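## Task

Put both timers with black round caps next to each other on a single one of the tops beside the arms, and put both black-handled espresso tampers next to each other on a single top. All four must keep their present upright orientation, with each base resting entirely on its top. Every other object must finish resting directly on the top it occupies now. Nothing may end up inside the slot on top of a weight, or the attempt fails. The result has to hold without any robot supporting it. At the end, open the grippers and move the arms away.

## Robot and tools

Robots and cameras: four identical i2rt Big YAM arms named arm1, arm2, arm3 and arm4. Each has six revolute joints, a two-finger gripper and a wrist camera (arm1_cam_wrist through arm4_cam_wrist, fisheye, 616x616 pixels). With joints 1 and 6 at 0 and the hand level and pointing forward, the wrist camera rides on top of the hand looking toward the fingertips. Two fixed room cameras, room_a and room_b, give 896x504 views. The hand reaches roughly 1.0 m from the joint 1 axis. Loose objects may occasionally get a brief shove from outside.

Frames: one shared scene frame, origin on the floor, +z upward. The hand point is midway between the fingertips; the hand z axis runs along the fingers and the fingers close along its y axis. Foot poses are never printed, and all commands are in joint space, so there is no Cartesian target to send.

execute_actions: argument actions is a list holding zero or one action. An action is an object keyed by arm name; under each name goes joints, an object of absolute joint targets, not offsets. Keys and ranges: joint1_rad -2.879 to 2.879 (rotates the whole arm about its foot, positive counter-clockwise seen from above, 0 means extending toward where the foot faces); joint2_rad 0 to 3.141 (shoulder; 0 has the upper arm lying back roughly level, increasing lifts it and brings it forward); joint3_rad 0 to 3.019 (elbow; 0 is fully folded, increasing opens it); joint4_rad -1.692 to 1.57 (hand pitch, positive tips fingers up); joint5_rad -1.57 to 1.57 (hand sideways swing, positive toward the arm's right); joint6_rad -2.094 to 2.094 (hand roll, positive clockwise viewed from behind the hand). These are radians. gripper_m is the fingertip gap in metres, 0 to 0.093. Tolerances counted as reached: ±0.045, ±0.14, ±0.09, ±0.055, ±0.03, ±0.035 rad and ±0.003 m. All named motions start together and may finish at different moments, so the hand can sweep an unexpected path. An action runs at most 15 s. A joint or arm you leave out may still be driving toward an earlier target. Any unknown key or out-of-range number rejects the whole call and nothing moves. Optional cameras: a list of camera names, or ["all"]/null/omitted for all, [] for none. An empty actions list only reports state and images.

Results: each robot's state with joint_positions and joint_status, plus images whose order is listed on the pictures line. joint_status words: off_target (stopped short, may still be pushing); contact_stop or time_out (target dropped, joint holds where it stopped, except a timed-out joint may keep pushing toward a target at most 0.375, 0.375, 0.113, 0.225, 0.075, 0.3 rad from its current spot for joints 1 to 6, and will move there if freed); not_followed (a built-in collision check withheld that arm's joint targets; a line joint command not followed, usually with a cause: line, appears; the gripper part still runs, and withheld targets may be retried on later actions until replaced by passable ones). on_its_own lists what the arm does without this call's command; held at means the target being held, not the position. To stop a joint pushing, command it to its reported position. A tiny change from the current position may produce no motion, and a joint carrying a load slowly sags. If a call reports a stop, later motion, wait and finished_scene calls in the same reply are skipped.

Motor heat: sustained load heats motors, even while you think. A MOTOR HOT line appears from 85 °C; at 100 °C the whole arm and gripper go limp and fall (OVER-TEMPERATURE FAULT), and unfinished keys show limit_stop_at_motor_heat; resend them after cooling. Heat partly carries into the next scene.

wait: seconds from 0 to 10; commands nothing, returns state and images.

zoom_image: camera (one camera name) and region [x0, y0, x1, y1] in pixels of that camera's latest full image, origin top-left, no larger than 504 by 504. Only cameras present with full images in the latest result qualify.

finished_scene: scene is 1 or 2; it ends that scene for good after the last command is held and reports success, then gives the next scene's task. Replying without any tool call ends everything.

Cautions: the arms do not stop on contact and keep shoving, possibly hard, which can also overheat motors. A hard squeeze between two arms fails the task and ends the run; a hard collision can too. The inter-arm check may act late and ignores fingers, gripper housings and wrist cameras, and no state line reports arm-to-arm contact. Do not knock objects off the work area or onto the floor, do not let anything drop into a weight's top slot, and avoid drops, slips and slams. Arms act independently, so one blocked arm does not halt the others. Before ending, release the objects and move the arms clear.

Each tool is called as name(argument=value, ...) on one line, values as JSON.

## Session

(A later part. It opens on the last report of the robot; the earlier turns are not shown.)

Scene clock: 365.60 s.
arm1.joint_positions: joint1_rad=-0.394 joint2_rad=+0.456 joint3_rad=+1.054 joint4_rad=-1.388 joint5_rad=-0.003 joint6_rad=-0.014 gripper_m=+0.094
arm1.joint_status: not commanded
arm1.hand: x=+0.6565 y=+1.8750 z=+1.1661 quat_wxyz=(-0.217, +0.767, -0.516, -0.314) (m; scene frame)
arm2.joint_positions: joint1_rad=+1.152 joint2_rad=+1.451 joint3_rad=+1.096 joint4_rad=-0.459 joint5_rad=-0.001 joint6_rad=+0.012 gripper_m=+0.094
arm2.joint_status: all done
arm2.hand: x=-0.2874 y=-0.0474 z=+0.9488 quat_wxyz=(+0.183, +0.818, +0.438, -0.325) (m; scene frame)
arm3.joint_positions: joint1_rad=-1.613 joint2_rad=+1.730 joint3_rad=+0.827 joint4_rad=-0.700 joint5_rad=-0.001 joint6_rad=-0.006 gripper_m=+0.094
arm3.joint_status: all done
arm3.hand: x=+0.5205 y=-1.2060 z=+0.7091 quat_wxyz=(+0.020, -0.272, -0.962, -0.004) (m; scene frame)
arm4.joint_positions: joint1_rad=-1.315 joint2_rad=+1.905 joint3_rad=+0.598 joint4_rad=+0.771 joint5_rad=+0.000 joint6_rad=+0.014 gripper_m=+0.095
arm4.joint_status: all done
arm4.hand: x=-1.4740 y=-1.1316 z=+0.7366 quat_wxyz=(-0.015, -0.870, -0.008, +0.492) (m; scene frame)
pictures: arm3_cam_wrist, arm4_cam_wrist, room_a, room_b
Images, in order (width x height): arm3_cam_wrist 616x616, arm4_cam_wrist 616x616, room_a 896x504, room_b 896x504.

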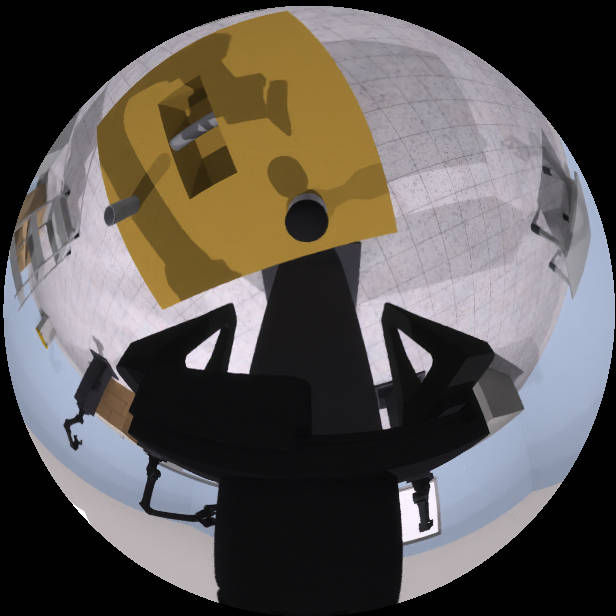

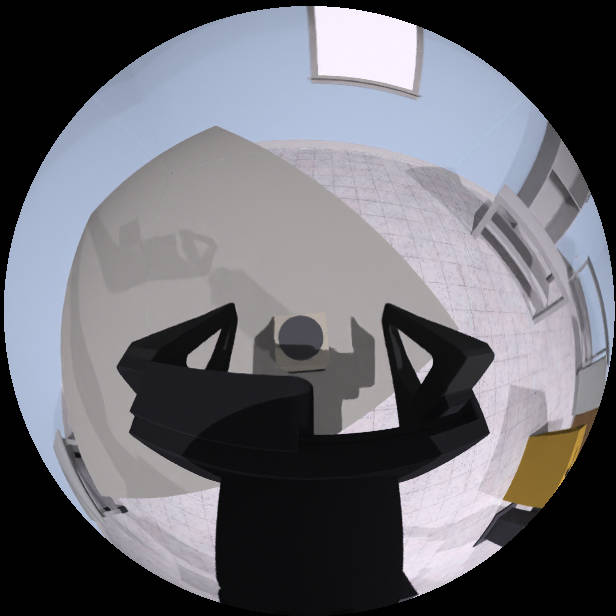

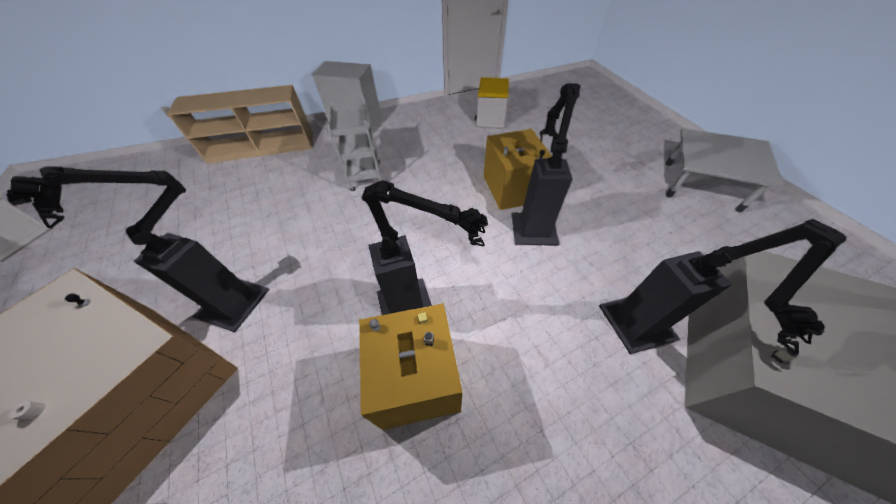

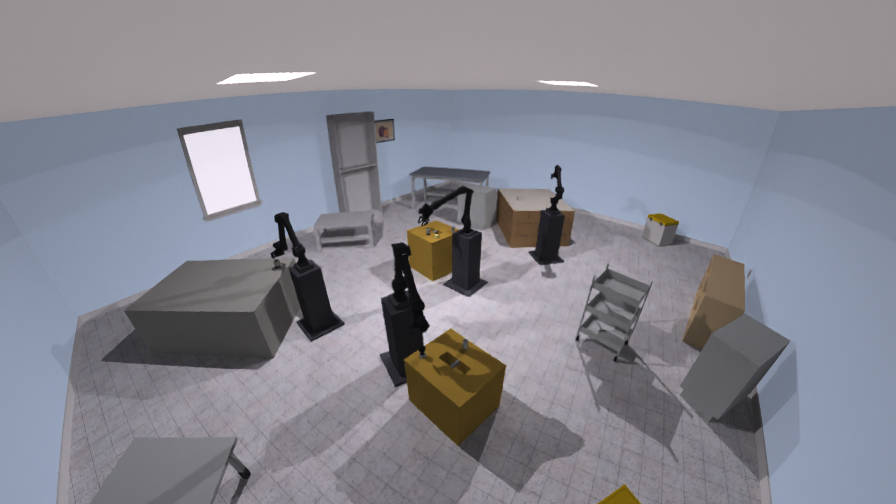

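execute_actions(actions=[{"arm3": {"joints": {"joint1_rad": -1.59, "joint2_rad": 1.908, "joint3_rad": 0.86, "joint4_rad": -0.46}}, "arm4": {"joints": {"joint1_rad": -1.29, "joint2_rad": 2.297, "joint3_rad": 0.705, "joint4_rad": 1.215}}}], cameras=["arm3_cam_wrist", "arm4_cam_wrist", "room_a", "room_b"])

Scene clock: 413.70 s.
arm1.joint_positions: joint1_rad=-0.394 joint2_rad=+0.456 joint3_rad=+1.054 joint4_rad=-1.388 joint5_rad=-0.003 joint6_rad=-0.014 gripper_m=+0.094
arm1.joint_status: not commanded
arm1.hand: x=+0.6565 y=+1.8750 z=+1.1661 quat_wxyz=(-0.217, +0.767, -0.516, -0.314) (m; scene frame)
arm2.joint_positions: joint1_rad=+1.152 joint2_rad=+1.451 joint3_rad=+1.096 joint4_rad=-0.459 joint5_rad=-0.001 joint6_rad=+0.012 gripper_m=+0.094
arm2.joint_status: not commanded
arm2.hand: x=-0.2874 y=-0.0474 z=+0.9488 quat_wxyz=(+0.183, +0.818, +0.438, -0.325) (m; scene frame)
arm3.joint_positions: joint1_rad=-1.599 joint2_rad=+1.923 joint3_rad=+0.833 joint4_rad=-0.470 joint5_rad=-0.001 joint6_rad=-0.006 gripper_m=+0.094
arm3.joint_status: all done
arm3.hand: x=+0.5380 y=-1.2107 z=+0.6390 quat_wxyz=(+0.000, -0.265, -0.964, +0.002) (m; scene frame)
arm4.joint_positions: joint1_rad=-1.294 joint2_rad=+2.314 joint3_rad=+0.702 joint4_rad=+1.186 joint5_rad=+0.000 joint6_rad=+0.014 gripper_m=+0.095
arm4.joint_status: all done
arm4.hand: x=-1.4875 y=-1.1440 z=+0.6447 quat_wxyz=(-0.022, -0.842, -0.016, +0.539) (m; scene frame)
pictures: arm3_cam_wrist, arm4_cam_wrist, room_a, room_b
Images, in order (width x height): arm3_cam_wrist 616x616, arm4_cam_wrist 616x616, room_a 896x504, room_b 896x504.

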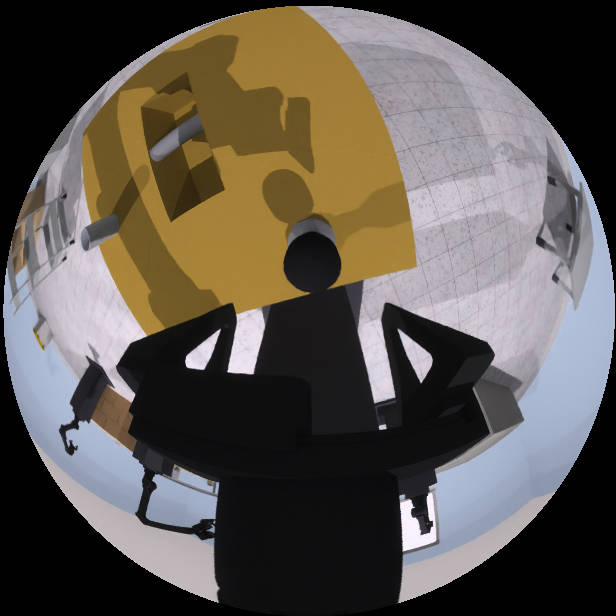

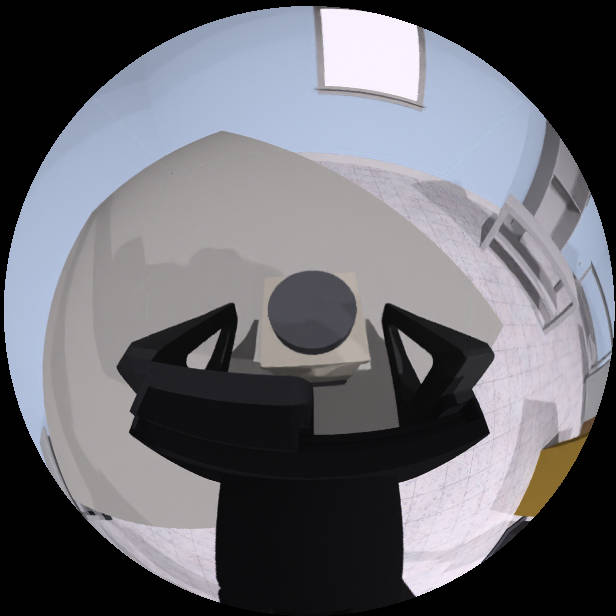

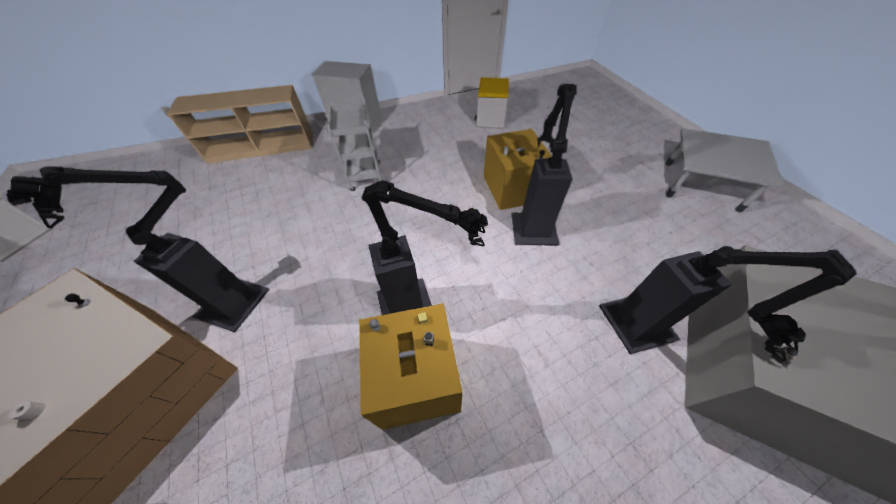

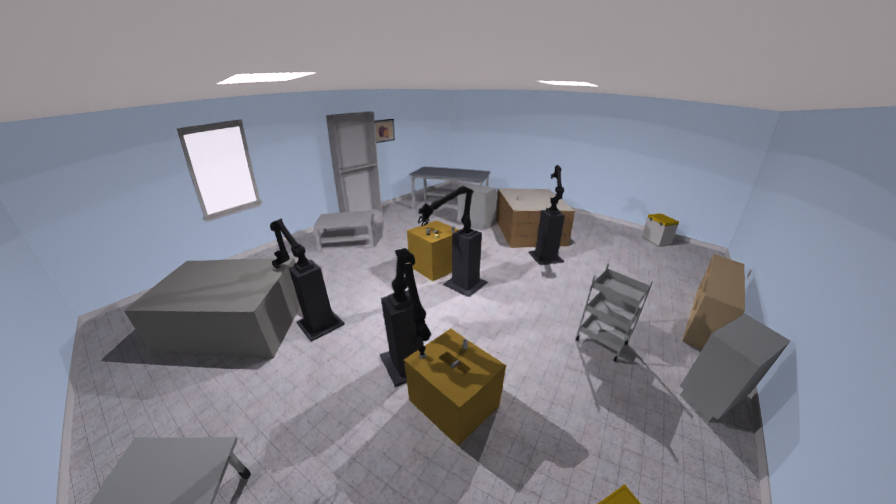

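zoom_image(camera="arm4_cam_wrist", region=[210, 250, 420, 440])

zoom_image(camera="arm3_cam_wrist", region=[220, 160, 420, 340])

zoom_image(camera="room_a", region=[735, 290, 835, 390])

zoom_image(camera="room_b", region=[390, 300, 470, 380])

Region (210, 250, 420, 440) of arm4_cam_wrist's 616x616 image, scaled by 2.400, with more detail than that image has; it fills the top 456 rows of this view, and the rest is white.

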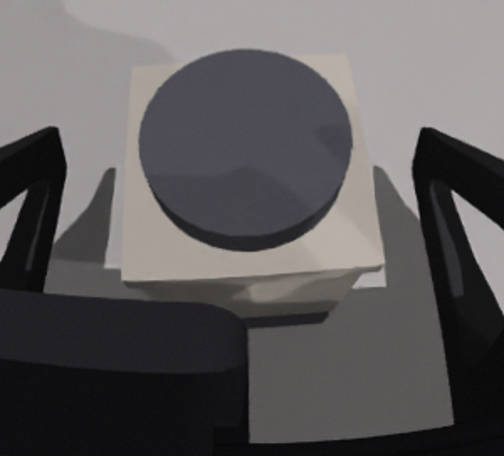

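Region (220, 160, 420, 340) of arm3_cam_wrist's 616x616 image, scaled by 2.520, with more detail than that image has; it fills the top 454 rows of this view, and the rest is white.

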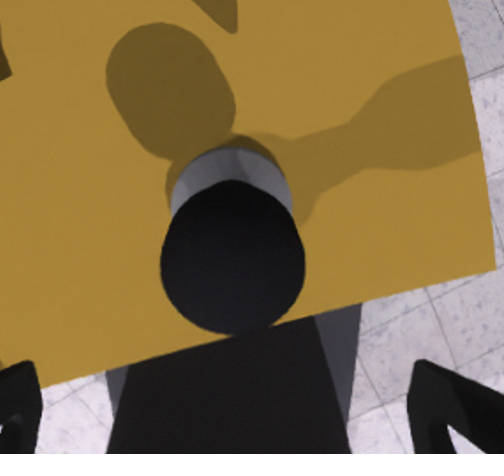

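Region (735, 290, 835, 390) of room_a's 896x504 image, scaled by 5.040, with more detail than that image has.

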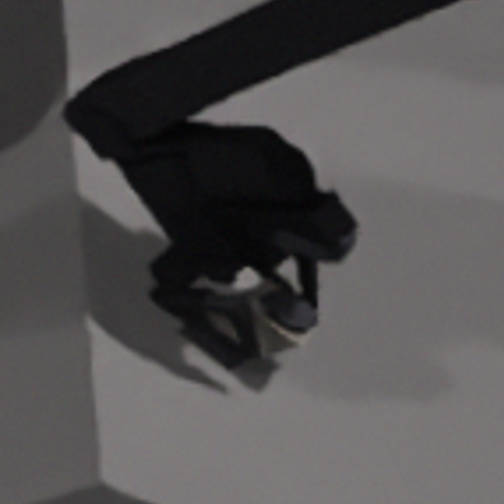

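Region (390, 300, 470, 380) of room_b's 896x504 image, scaled by 6.300, with more detail than that image has.

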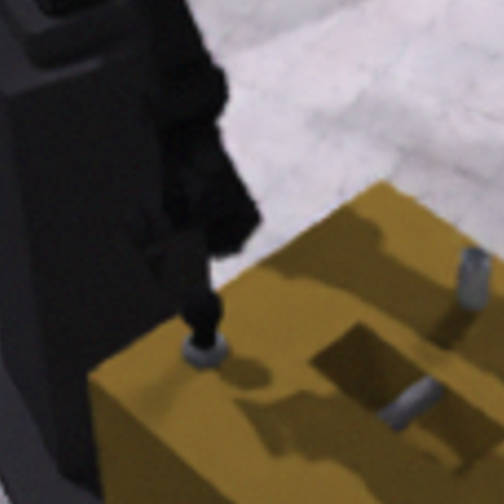

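execute_actions(actions=[{"arm3": {"joints": {"joint2_rad": 2.075, "joint3_rad": 0.888, "joint4_rad": -0.322}}, "arm4": {"joints": {"joint2_rad": 2.373, "joint4_rad": 1.29}}}], cameras=["arm3_cam_wrist", "arm4_cam_wrist", "room_a", "room_b"])

Scene clock: 449.80 s.
arm1.joint_positions: joint1_rad=-0.394 joint2_rad=+0.456 joint3_rad=+1.054 joint4_rad=-1.388 joint5_rad=-0.003 joint6_rad=-0.014 gripper_m=+0.094
arm1.joint_status: not commanded
arm1.hand: x=+0.6565 y=+1.8750 z=+1.1661 quat_wxyz=(-0.217, +0.767, -0.516, -0.314) (m; scene frame)
arm2.joint_positions: joint1_rad=+1.152 joint2_rad=+1.451 joint3_rad=+1.096 joint4_rad=-0.459 joint5_rad=-0.001 joint6_rad=+0.012 gripper_m=+0.094
arm2.joint_status: not commanded
arm2.hand: x=-0.2874 y=-0.0474 z=+0.9488 quat_wxyz=(+0.183, +0.818, +0.438, -0.325) (m; scene frame)
arm3.joint_positions: joint1_rad=-1.599 joint2_rad=+2.089 joint3_rad=+0.874 joint4_rad=-0.333 joint5_rad=-0.001 joint6_rad=-0.006 gripper_m=+0.094
arm3.joint_status: all done
arm3.hand: x=+0.5478 y=-1.2169 z=+0.5829 quat_wxyz=(-0.007, -0.265, -0.964, +0.004) (m; scene frame)
arm4.joint_positions: joint1_rad=-1.294 joint2_rad=+2.380 joint3_rad=+0.702 joint4_rad=+1.260 joint5_rad=+0.000 joint6_rad=+0.014 gripper_m=+0.095
arm4.joint_status: all done
arm4.hand: x=-1.4779 y=-1.1436 z=+0.6280 quat_wxyz=(-0.022, -0.840, -0.016, +0.542) (m; scene frame)
pictures: arm3_cam_wrist, arm4_cam_wrist, room_a, room_b
Images, in order (width x height): arm3_cam_wrist 616x616, arm4_cam_wrist 616x616, room_a 896x504, room_b 896x504.

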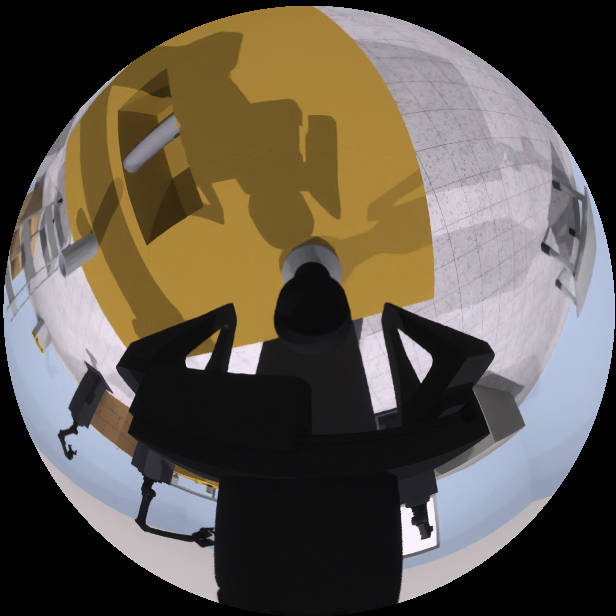

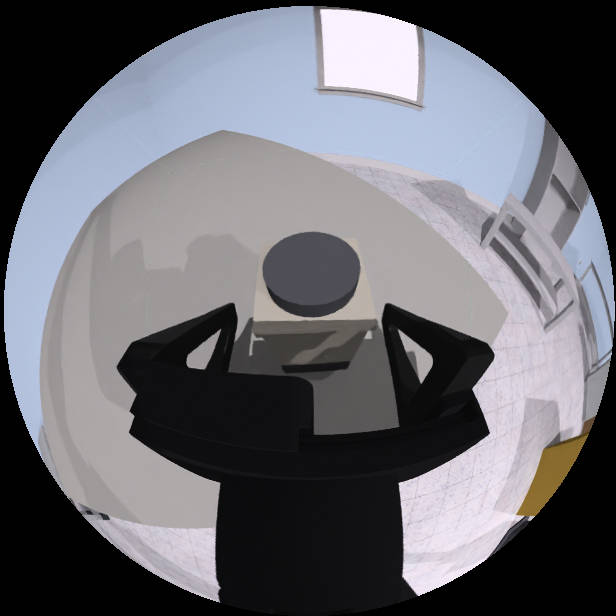

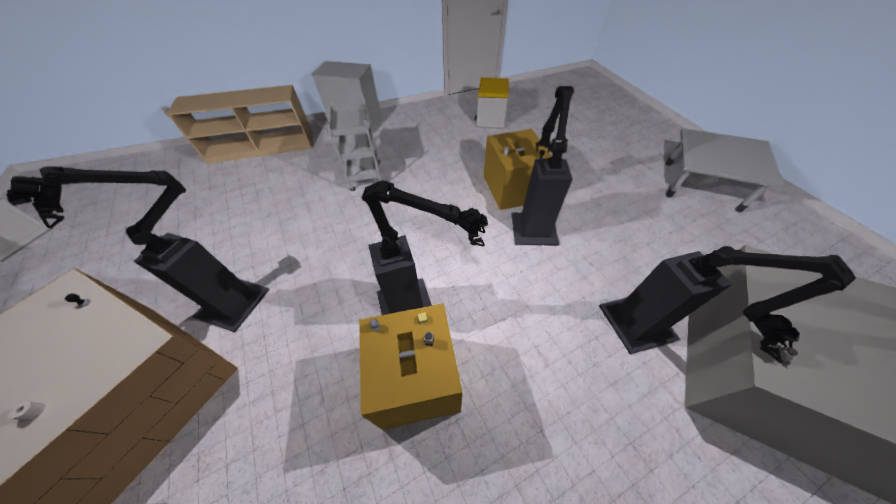

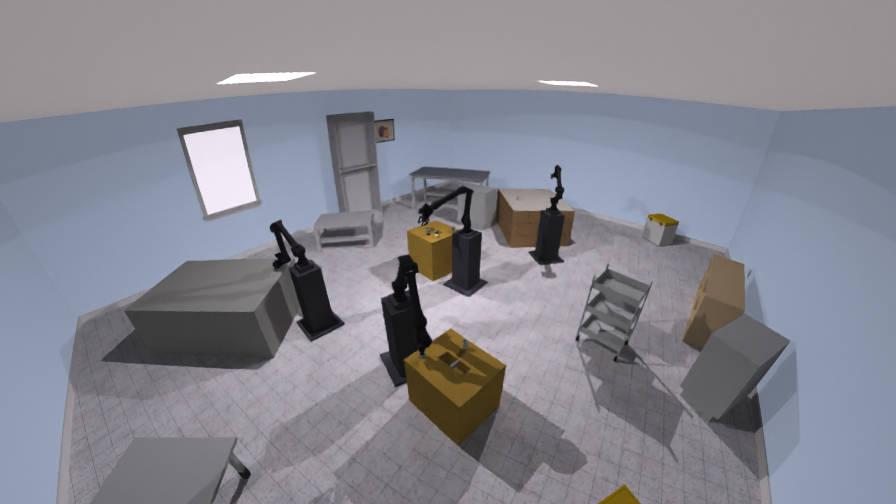

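zoom_image(camera="arm4_cam_wrist", region=[210, 220, 420, 430])

zoom_image(camera="arm3_cam_wrist", region=[210, 190, 420, 400])

zoom_image(camera="room_a", region=[745, 310, 825, 390])

zoom_image(camera="room_b", region=[395, 310, 455, 370])

Region (210, 220, 420, 430) of arm4_cam_wrist's 616x616 image, scaled by 2.400, with more detail than that image has.

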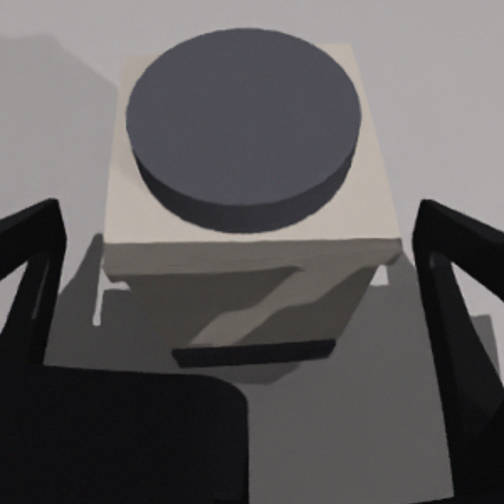

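Region (210, 190, 420, 400) of arm3_cam_wrist's 616x616 image, scaled by 2.400, with more detail than that image has.

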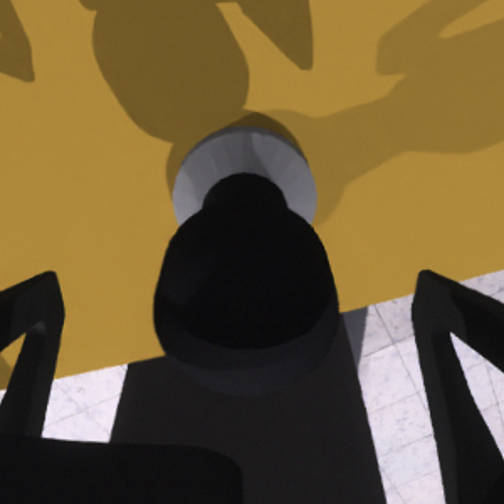

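Region (745, 310, 825, 390) of room_a's 896x504 image, scaled by 6.300, with more detail than that image has.

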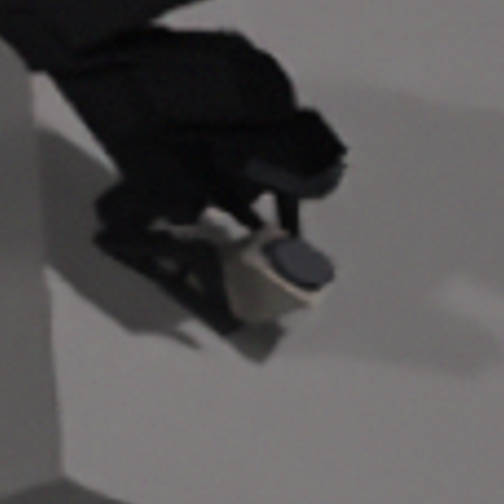

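Region (395, 310, 455, 370) of room_b's 896x504 image, scaled by 8.400, with more detail than that image has.

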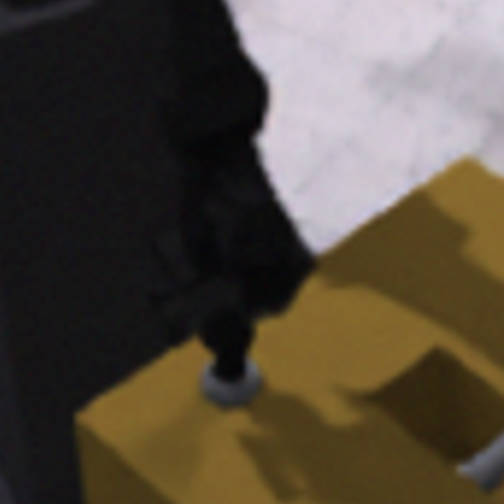

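execute_actions(actions=[{"arm3": {"joints": {"joint2_rad": 2.10, "gripper_m": 0.062}}, "arm4": {"joints": {"joint2_rad": 2.418, "joint4_rad": 1.33, "gripper_m": 0.066}}}], cameras=["arm3_cam_wrist", "arm4_cam_wrist", "room_a"])

Scene clock: 495.30 s.
arm1.joint_positions: joint1_rad=-0.394 joint2_rad=+0.456 joint3_rad=+1.054 joint4_rad=-1.388 joint5_rad=-0.003 joint6_rad=-0.014 gripper_m=+0.094
arm1.joint_status: not commanded
arm1.hand: x=+0.6565 y=+1.8750 z=+1.1661 quat_wxyz=(-0.217, +0.767, -0.516, -0.314) (m; scene frame)
arm2.joint_positions: joint1_rad=+1.152 joint2_rad=+1.451 joint3_rad=+1.096 joint4_rad=-0.459 joint5_rad=-0.001 joint6_rad=+0.012 gripper_m=+0.094
arm2.joint_status: not commanded
arm2.hand: x=-0.2874 y=-0.0474 z=+0.9488 quat_wxyz=(+0.183, +0.818, +0.438, -0.325) (m; scene frame)
arm3.joint_positions: joint1_rad=-1.599 joint2_rad=+2.089 joint3_rad=+0.874 joint4_rad=-0.333 joint5_rad=-0.001 joint6_rad=-0.006 gripper_m=+0.062
arm3.joint_status: all done
arm3.hand: x=+0.5476 y=-1.2168 z=+0.5828 quat_wxyz=(-0.006, -0.265, -0.964, +0.004) (m; scene frame)
arm4.joint_positions: joint1_rad=-1.294 joint2_rad=+2.421 joint3_rad=+0.702 joint4_rad=+1.300 joint5_rad=+0.000 joint6_rad=+0.013 gripper_m=+0.066
arm4.joint_status: all done
arm4.hand: x=-1.4707 y=-1.1433 z=+0.6166 quat_wxyz=(-0.022, -0.840, -0.016, +0.542) (m; scene frame)
pictures: arm3_cam_wrist, arm4_cam_wrist, room_a
Images, in order (width x height): arm3_cam_wrist 616x616, arm4_cam_wrist 616x616, room_a 896x504.

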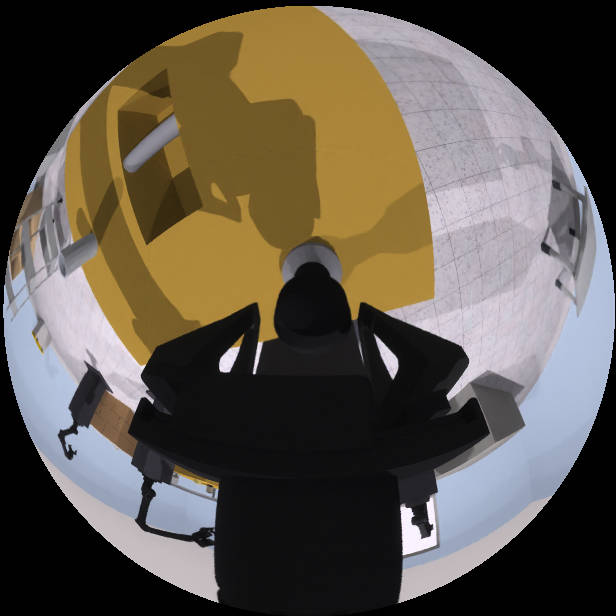

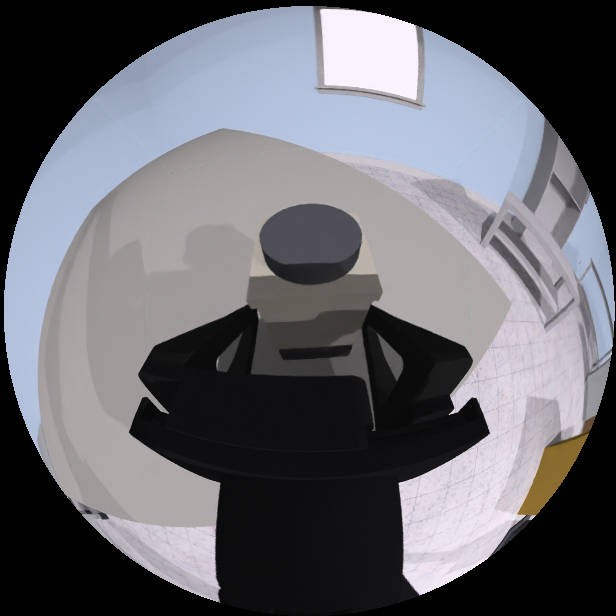

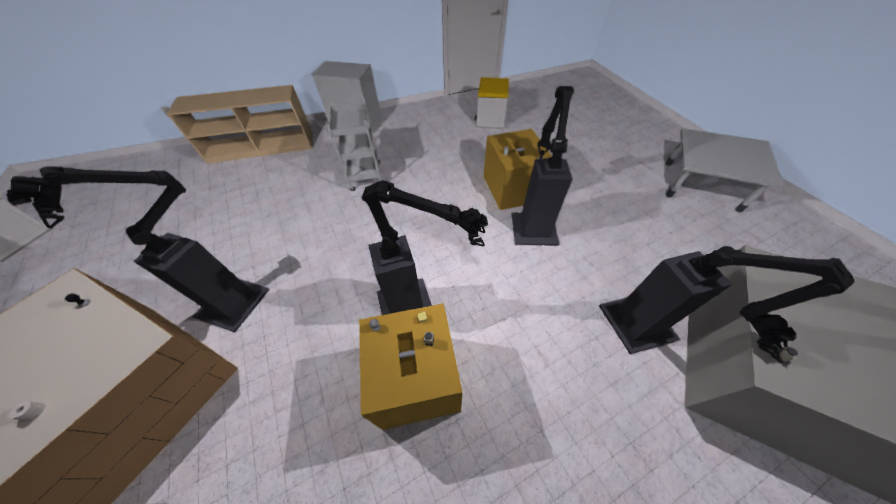

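zoom_image(camera="arm4_cam_wrist", region=[210, 190, 420, 400])

zoom_image(camera="room_a", region=[745, 315, 815, 385])

Region (210, 190, 420, 400) of arm4_cam_wrist's 616x616 image, scaled by 2.400, with more detail than that image has.

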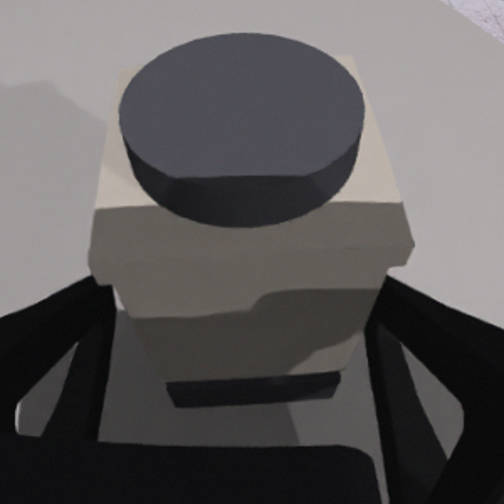

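Region (745, 315, 815, 385) of room_a's 896x504 image, scaled by 7.200, with more detail than that image has.

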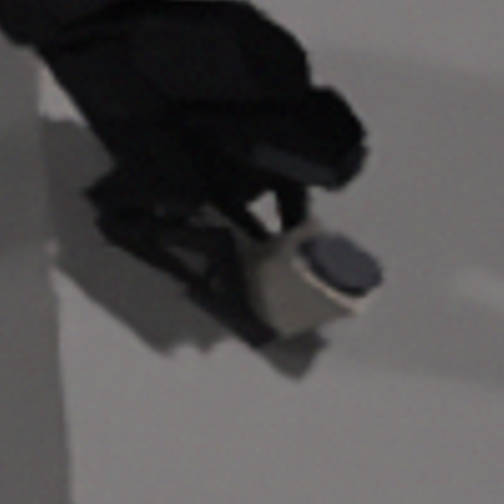

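execute_actions(actions=[{"arm3": {"joints": {"joint2_rad": 2.115}}, "arm4": {"joints": {"joint2_rad": 2.45, "joint3_rad": 0.742}}}], cameras=["arm3_cam_wrist", "arm4_cam_wrist"])

Scene clock: 514.27 s.
arm1.joint_positions: joint1_rad=-0.394 joint2_rad=+0.456 joint3_rad=+1.054 joint4_rad=-1.388 joint5_rad=-0.003 joint6_rad=-0.014 gripper_m=+0.094
arm1.joint_status: not commanded
arm1.hand: x=+0.6565 y=+1.8750 z=+1.1661 quat_wxyz=(-0.217, +0.767, -0.516, -0.314) (m; scene frame)
arm2.joint_positions: joint1_rad=+1.152 joint2_rad=+1.451 joint3_rad=+1.096 joint4_rad=-0.459 joint5_rad=-0.001 joint6_rad=+0.012 gripper_m=+0.094
arm2.joint_status: not commanded
arm2.hand: x=-0.2874 y=-0.0474 z=+0.9488 quat_wxyz=(+0.183, +0.818, +0.438, -0.325) (m; scene frame)
arm3.joint_positions: joint1_rad=-1.599 joint2_rad=+2.109 joint3_rad=+0.874 joint4_rad=-0.332 joint5_rad=-0.001 joint6_rad=-0.006 gripper_m=+0.062
arm3.joint_status: all done
arm3.hand: x=+0.5425 y=-1.2137 z=+0.5753 quat_wxyz=(+0.003, -0.265, -0.964, +0.001) (m; scene frame)
arm4.joint_positions: joint1_rad=-1.294 joint2_rad=+2.449 joint3_rad=+0.738 joint4_rad=+1.302 joint5_rad=+0.000 joint6_rad=+0.013 gripper_m=+0.066
arm4.joint_status: all done
arm4.hand: x=-1.4803 y=-1.1439 z=+0.6089 quat_wxyz=(-0.022, -0.837, -0.016, +0.546) (m; scene frame)
pictures: arm3_cam_wrist, arm4_cam_wrist
Images, in order (width x height): arm3_cam_wrist 616x616, arm4_cam_wrist 616x616.

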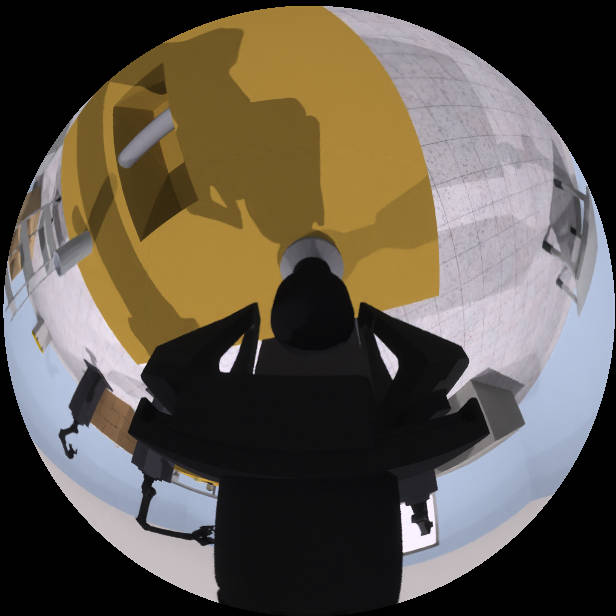

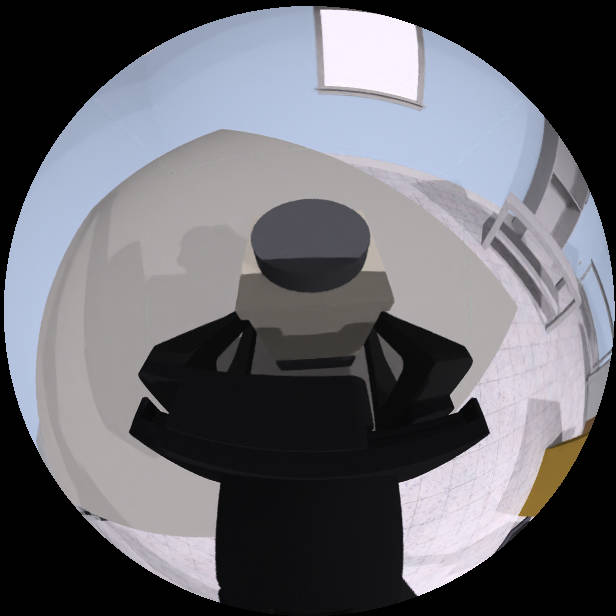

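zoom_image(camera="arm3_cam_wrist", region=[230, 220, 400, 390])

Region (230, 220, 400, 390) of arm3_cam_wrist's 616x616 image, scaled by 2.965, with more detail than that image has.

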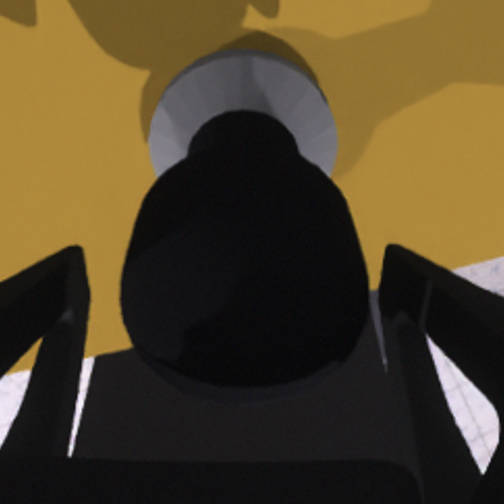

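execute_actions(actions=[{"arm3": {"joints": {"joint4_rad": -0.30, "gripper_m": 0.03}}, "arm4": {"joints": {"gripper_m": 0.03}}}], cameras=["arm3_cam_wrist", "arm4_cam_wrist"])

Scene clock: 531.33 s.
arm1.joint_positions: joint1_rad=-0.394 joint2_rad=+0.456 joint3_rad=+1.054 joint4_rad=-1.388 joint5_rad=-0.003 joint6_rad=-0.014 gripper_m=+0.094
arm1.joint_status: not commanded
arm1.hand: x=+0.6565 y=+1.8750 z=+1.1661 quat_wxyz=(-0.217, +0.767, -0.516, -0.314) (m; scene frame)
arm2.joint_positions: joint1_rad=+1.152 joint2_rad=+1.451 joint3_rad=+1.096 joint4_rad=-0.459 joint5_rad=-0.001 joint6_rad=+0.012 gripper_m=+0.094
arm2.joint_status: not commanded
arm2.hand: x=-0.2874 y=-0.0474 z=+0.9488 quat_wxyz=(+0.183, +0.818, +0.438, -0.325) (m; scene frame)
arm3.joint_positions: joint1_rad=-1.599 joint2_rad=+2.109 joint3_rad=+0.874 joint4_rad=-0.315 joint5_rad=+0.002 joint6_rad=-0.006 gripper_m=+0.045
arm3.joint_status: gripper_m off_target (ended at +0.045, target +0.030); the others done
arm3.hand: x=+0.5457 y=-1.2162 z=+0.5751 quat_wxyz=(-0.005, -0.266, -0.964, +0.005) (m; scene frame)
arm4.joint_positions: joint1_rad=-1.294 joint2_rad=+2.449 joint3_rad=+0.738 joint4_rad=+1.302 joint5_rad=+0.001 joint6_rad=+0.013 gripper_m=+0.045
arm4.joint_status: gripper_m off_target (ended at +0.045, target +0.030)
arm4.hand: x=-1.4803 y=-1.1438 z=+0.6090 quat_wxyz=(-0.022, -0.837, -0.016, +0.546) (m; scene frame)
pictures: arm3_cam_wrist, arm4_cam_wrist
Images, in order (width x height): arm3_cam_wrist 616x616, arm4_cam_wrist 616x616.

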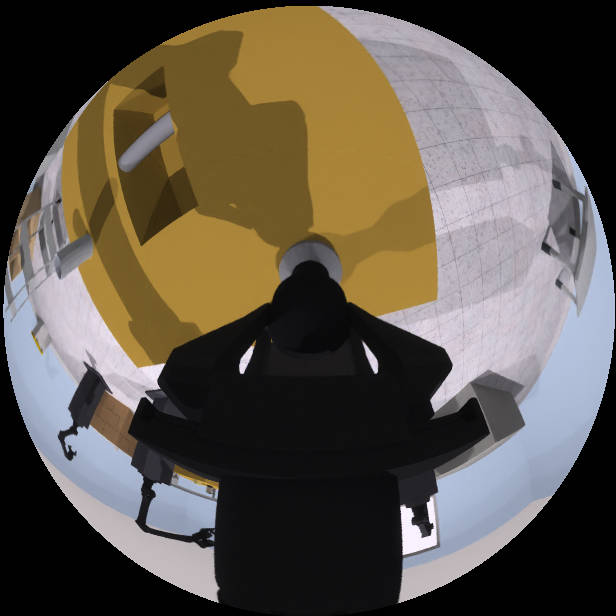

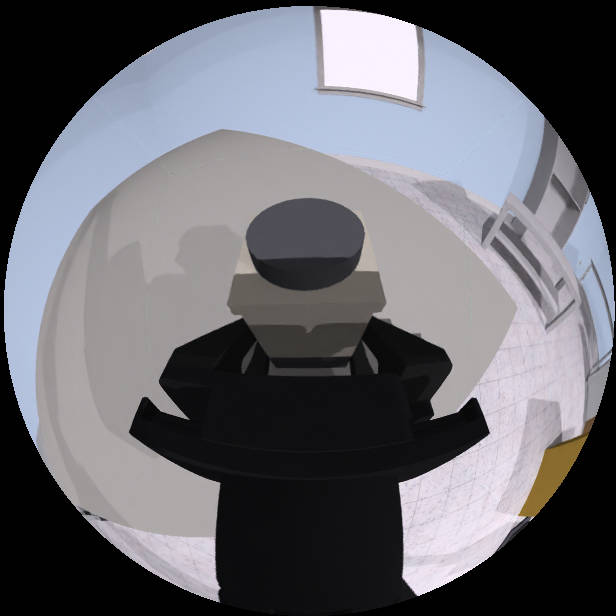

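execute_actions(actions=[{"arm3": {"joints": {"joint2_rad": 1.9, "joint4_rad": -0.52}}, "arm4": {"joints": {"joint2_rad": 2.25, "joint4_rad": 1.15}}}], cameras=["arm3_cam_wrist", "arm4_cam_wrist", "room_b"])

Scene clock: 582.63 s.
arm1.joint_positions: joint1_rad=-0.394 joint2_rad=+0.456 joint3_rad=+1.054 joint4_rad=-1.388 joint5_rad=-0.003 joint6_rad=-0.014 gripper_m=+0.094
arm1.joint_status: not commanded
arm1.hand: x=+0.6565 y=+1.8750 z=+1.1661 quat_wxyz=(-0.217, +0.767, -0.516, -0.314) (m; scene frame)
arm2.joint_positions: joint1_rad=+1.152 joint2_rad=+1.451 joint3_rad=+1.096 joint4_rad=-0.459 joint5_rad=-0.001 joint6_rad=+0.012 gripper_m=+0.094
arm2.joint_status: not commanded
arm2.hand: x=-0.2874 y=-0.0474 z=+0.9488 quat_wxyz=(+0.183, +0.818, +0.438, -0.325) (m; scene frame)
arm3.joint_positions: joint1_rad=-1.599 joint2_rad=+1.909 joint3_rad=+0.874 joint4_rad=-0.513 joint5_rad=+0.002 joint6_rad=-0.006 gripper_m=+0.045
arm3.joint_status: all done
arm3.hand: x=+0.5523 y=-1.2198 z=+0.6518 quat_wxyz=(-0.006, -0.266, -0.964, +0.005) (m; scene frame)
arm4.joint_positions: joint1_rad=-1.294 joint2_rad=+2.254 joint3_rad=+0.738 joint4_rad=+1.160 joint5_rad=+0.001 joint6_rad=+0.013 gripper_m=+0.045
arm4.joint_status: all done
arm4.hand: x=-1.5167 y=-1.1453 z=+0.6787 quat_wxyz=(-0.022, -0.823, -0.016, +0.568) (m; scene frame)
pictures: arm3_cam_wrist, arm4_cam_wrist, room_b
Images, in order (width x height): arm3_cam_wrist 616x616, arm4_cam_wrist 616x616, room_b 896x504.

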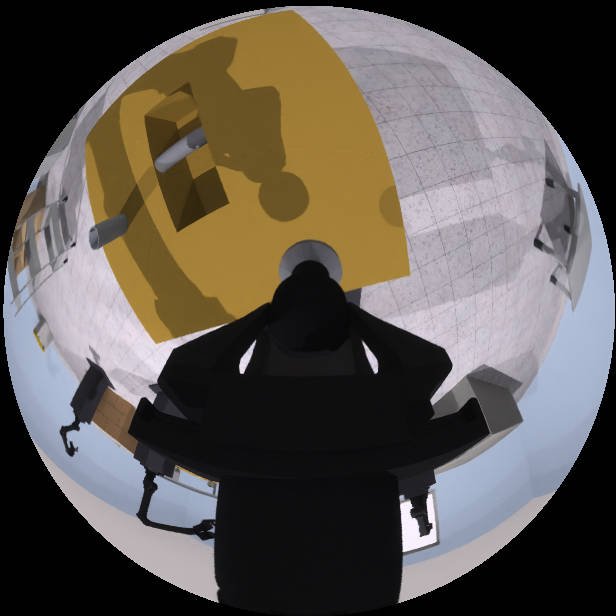

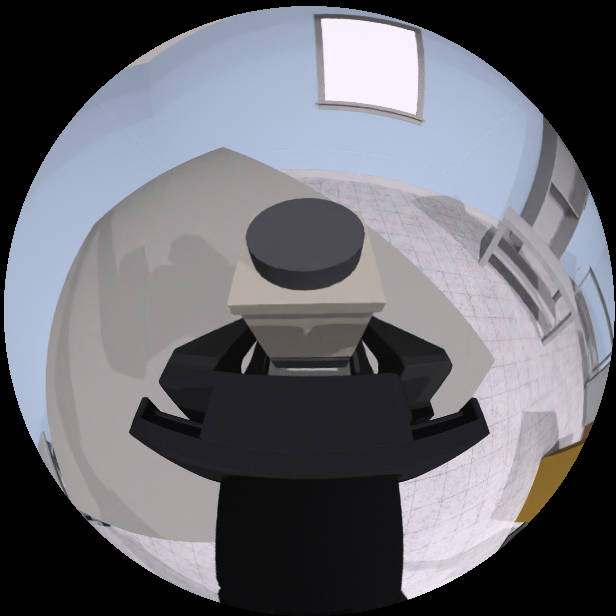

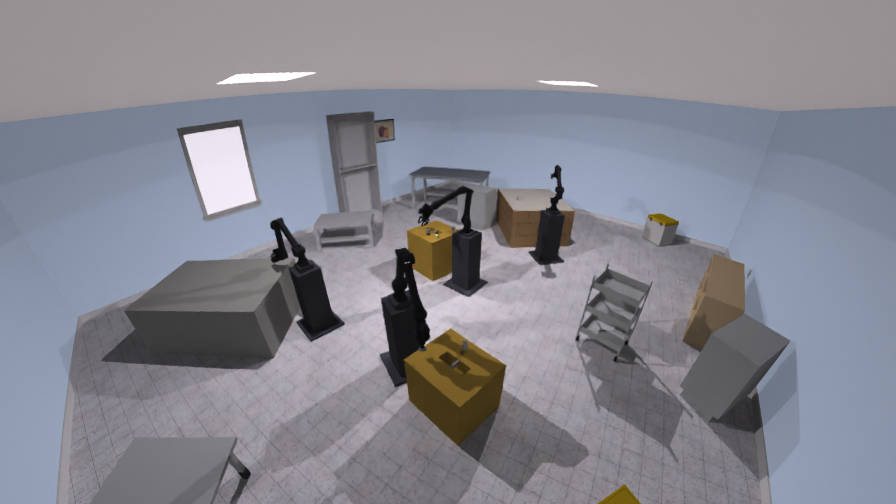

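execute_actions(actions=[{"arm1": {"joints": {"joint1_rad": 1.6}}, "arm2": {"joints": {"joint2_rad": 2.01, "joint3_rad": 1.75, "joint4_rad": -0.38}}, "arm3": {"joints": {"joint1_rad": 0.2, "joint2_rad": 1.45, "joint3_rad": 0.86, "joint4_rad": -0.97}}, "arm4": {"joints": {"joint1_rad": 2.793, "joint2_rad": 1.74, "joint3_rad": 1.0, "joint4_rad": 0.35}}}], cameras=["arm2_cam_wrist", "arm4_cam_wrist", "room_a", "room_b"])

Scene clock: 594.50 s.
arm1.joint_positions: joint1_rad=+1.594 joint2_rad=+0.456 joint3_rad=+1.054 joint4_rad=-1.388 joint5_rad=+0.000 joint6_rad=-0.012 gripper_m=+0.094
arm1.joint_status: all done
arm1.hand: x=+0.5870 y=+1.5465 z=+1.1653 quat_wxyz=(+0.143, +0.852, +0.360, -0.352) (m; scene frame)
arm2.joint_positions: joint1_rad=+1.152 joint2_rad=+2.010 joint3_rad=+1.702 joint4_rad=-0.396 joint5_rad=-0.001 joint6_rad=+0.012 gripper_m=+0.094
arm2.joint_status: all done
arm2.hand: x=-0.4094 y=-0.2363 z=+0.9164 quat_wxyz=(+0.207, +0.799, +0.428, -0.369) (m; scene frame)
arm3.joint_positions: joint1_rad=+0.200 joint2_rad=+1.462 joint3_rad=+0.853 joint4_rad=-0.962 joint5_rad=-0.002 joint6_rad=-0.005 gripper_m=+0.045
arm3.joint_status: all done
arm3.hand: x=+0.3135 y=-0.6625 z=+0.8137 quat_wxyz=(+0.005, +0.590, -0.808, -0.004) (m; scene frame)
arm4.joint_positions: joint1_rad=+2.800 joint2_rad=+1.766 joint3_rad=+0.992 joint4_rad=+0.360 joint5_rad=-0.002 joint6_rad=+0.013 gripper_m=+0.045
arm4.joint_status: all done
arm4.hand: x=-0.6023 y=-0.5531 z=+0.8896 quat_wxyz=(-0.478, +0.403, -0.734, -0.265) (m; scene frame)
pictures: arm2_cam_wrist, arm4_cam_wrist, room_a, room_b
Images, in order (width x height): arm2_cam_wrist 616x616, arm4_cam_wrist 616x616, room_a 896x504, room_b 896x504.

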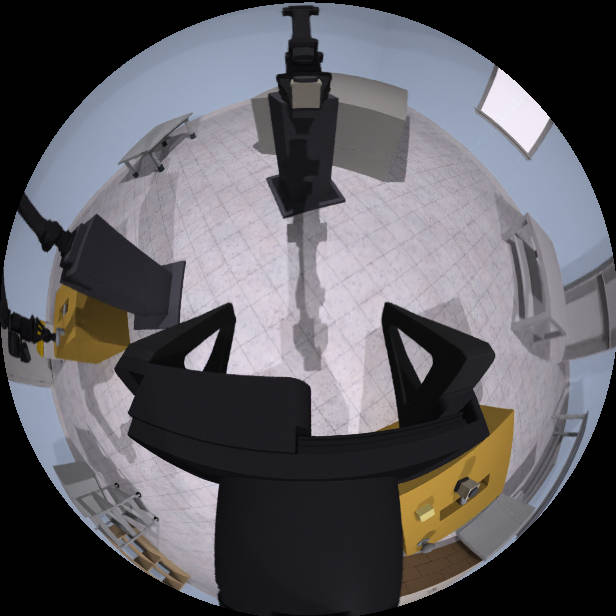

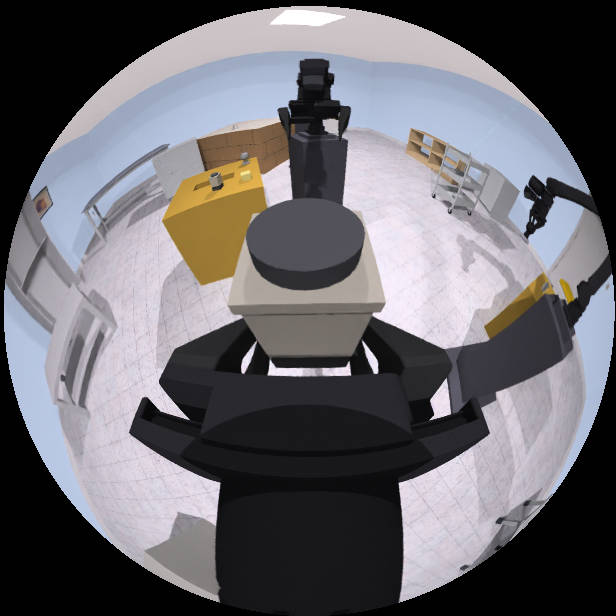

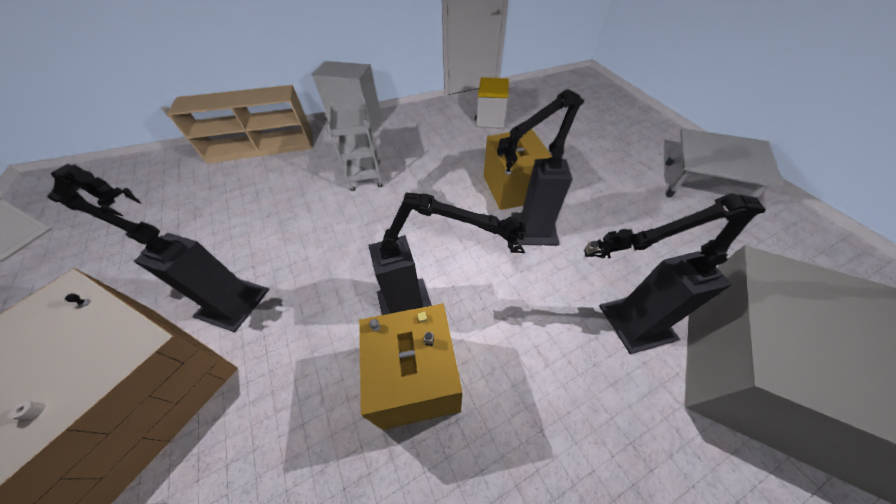

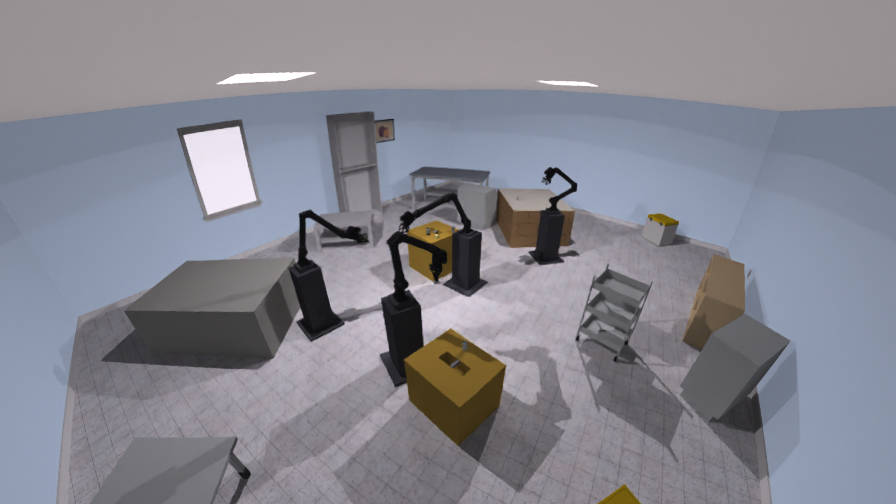

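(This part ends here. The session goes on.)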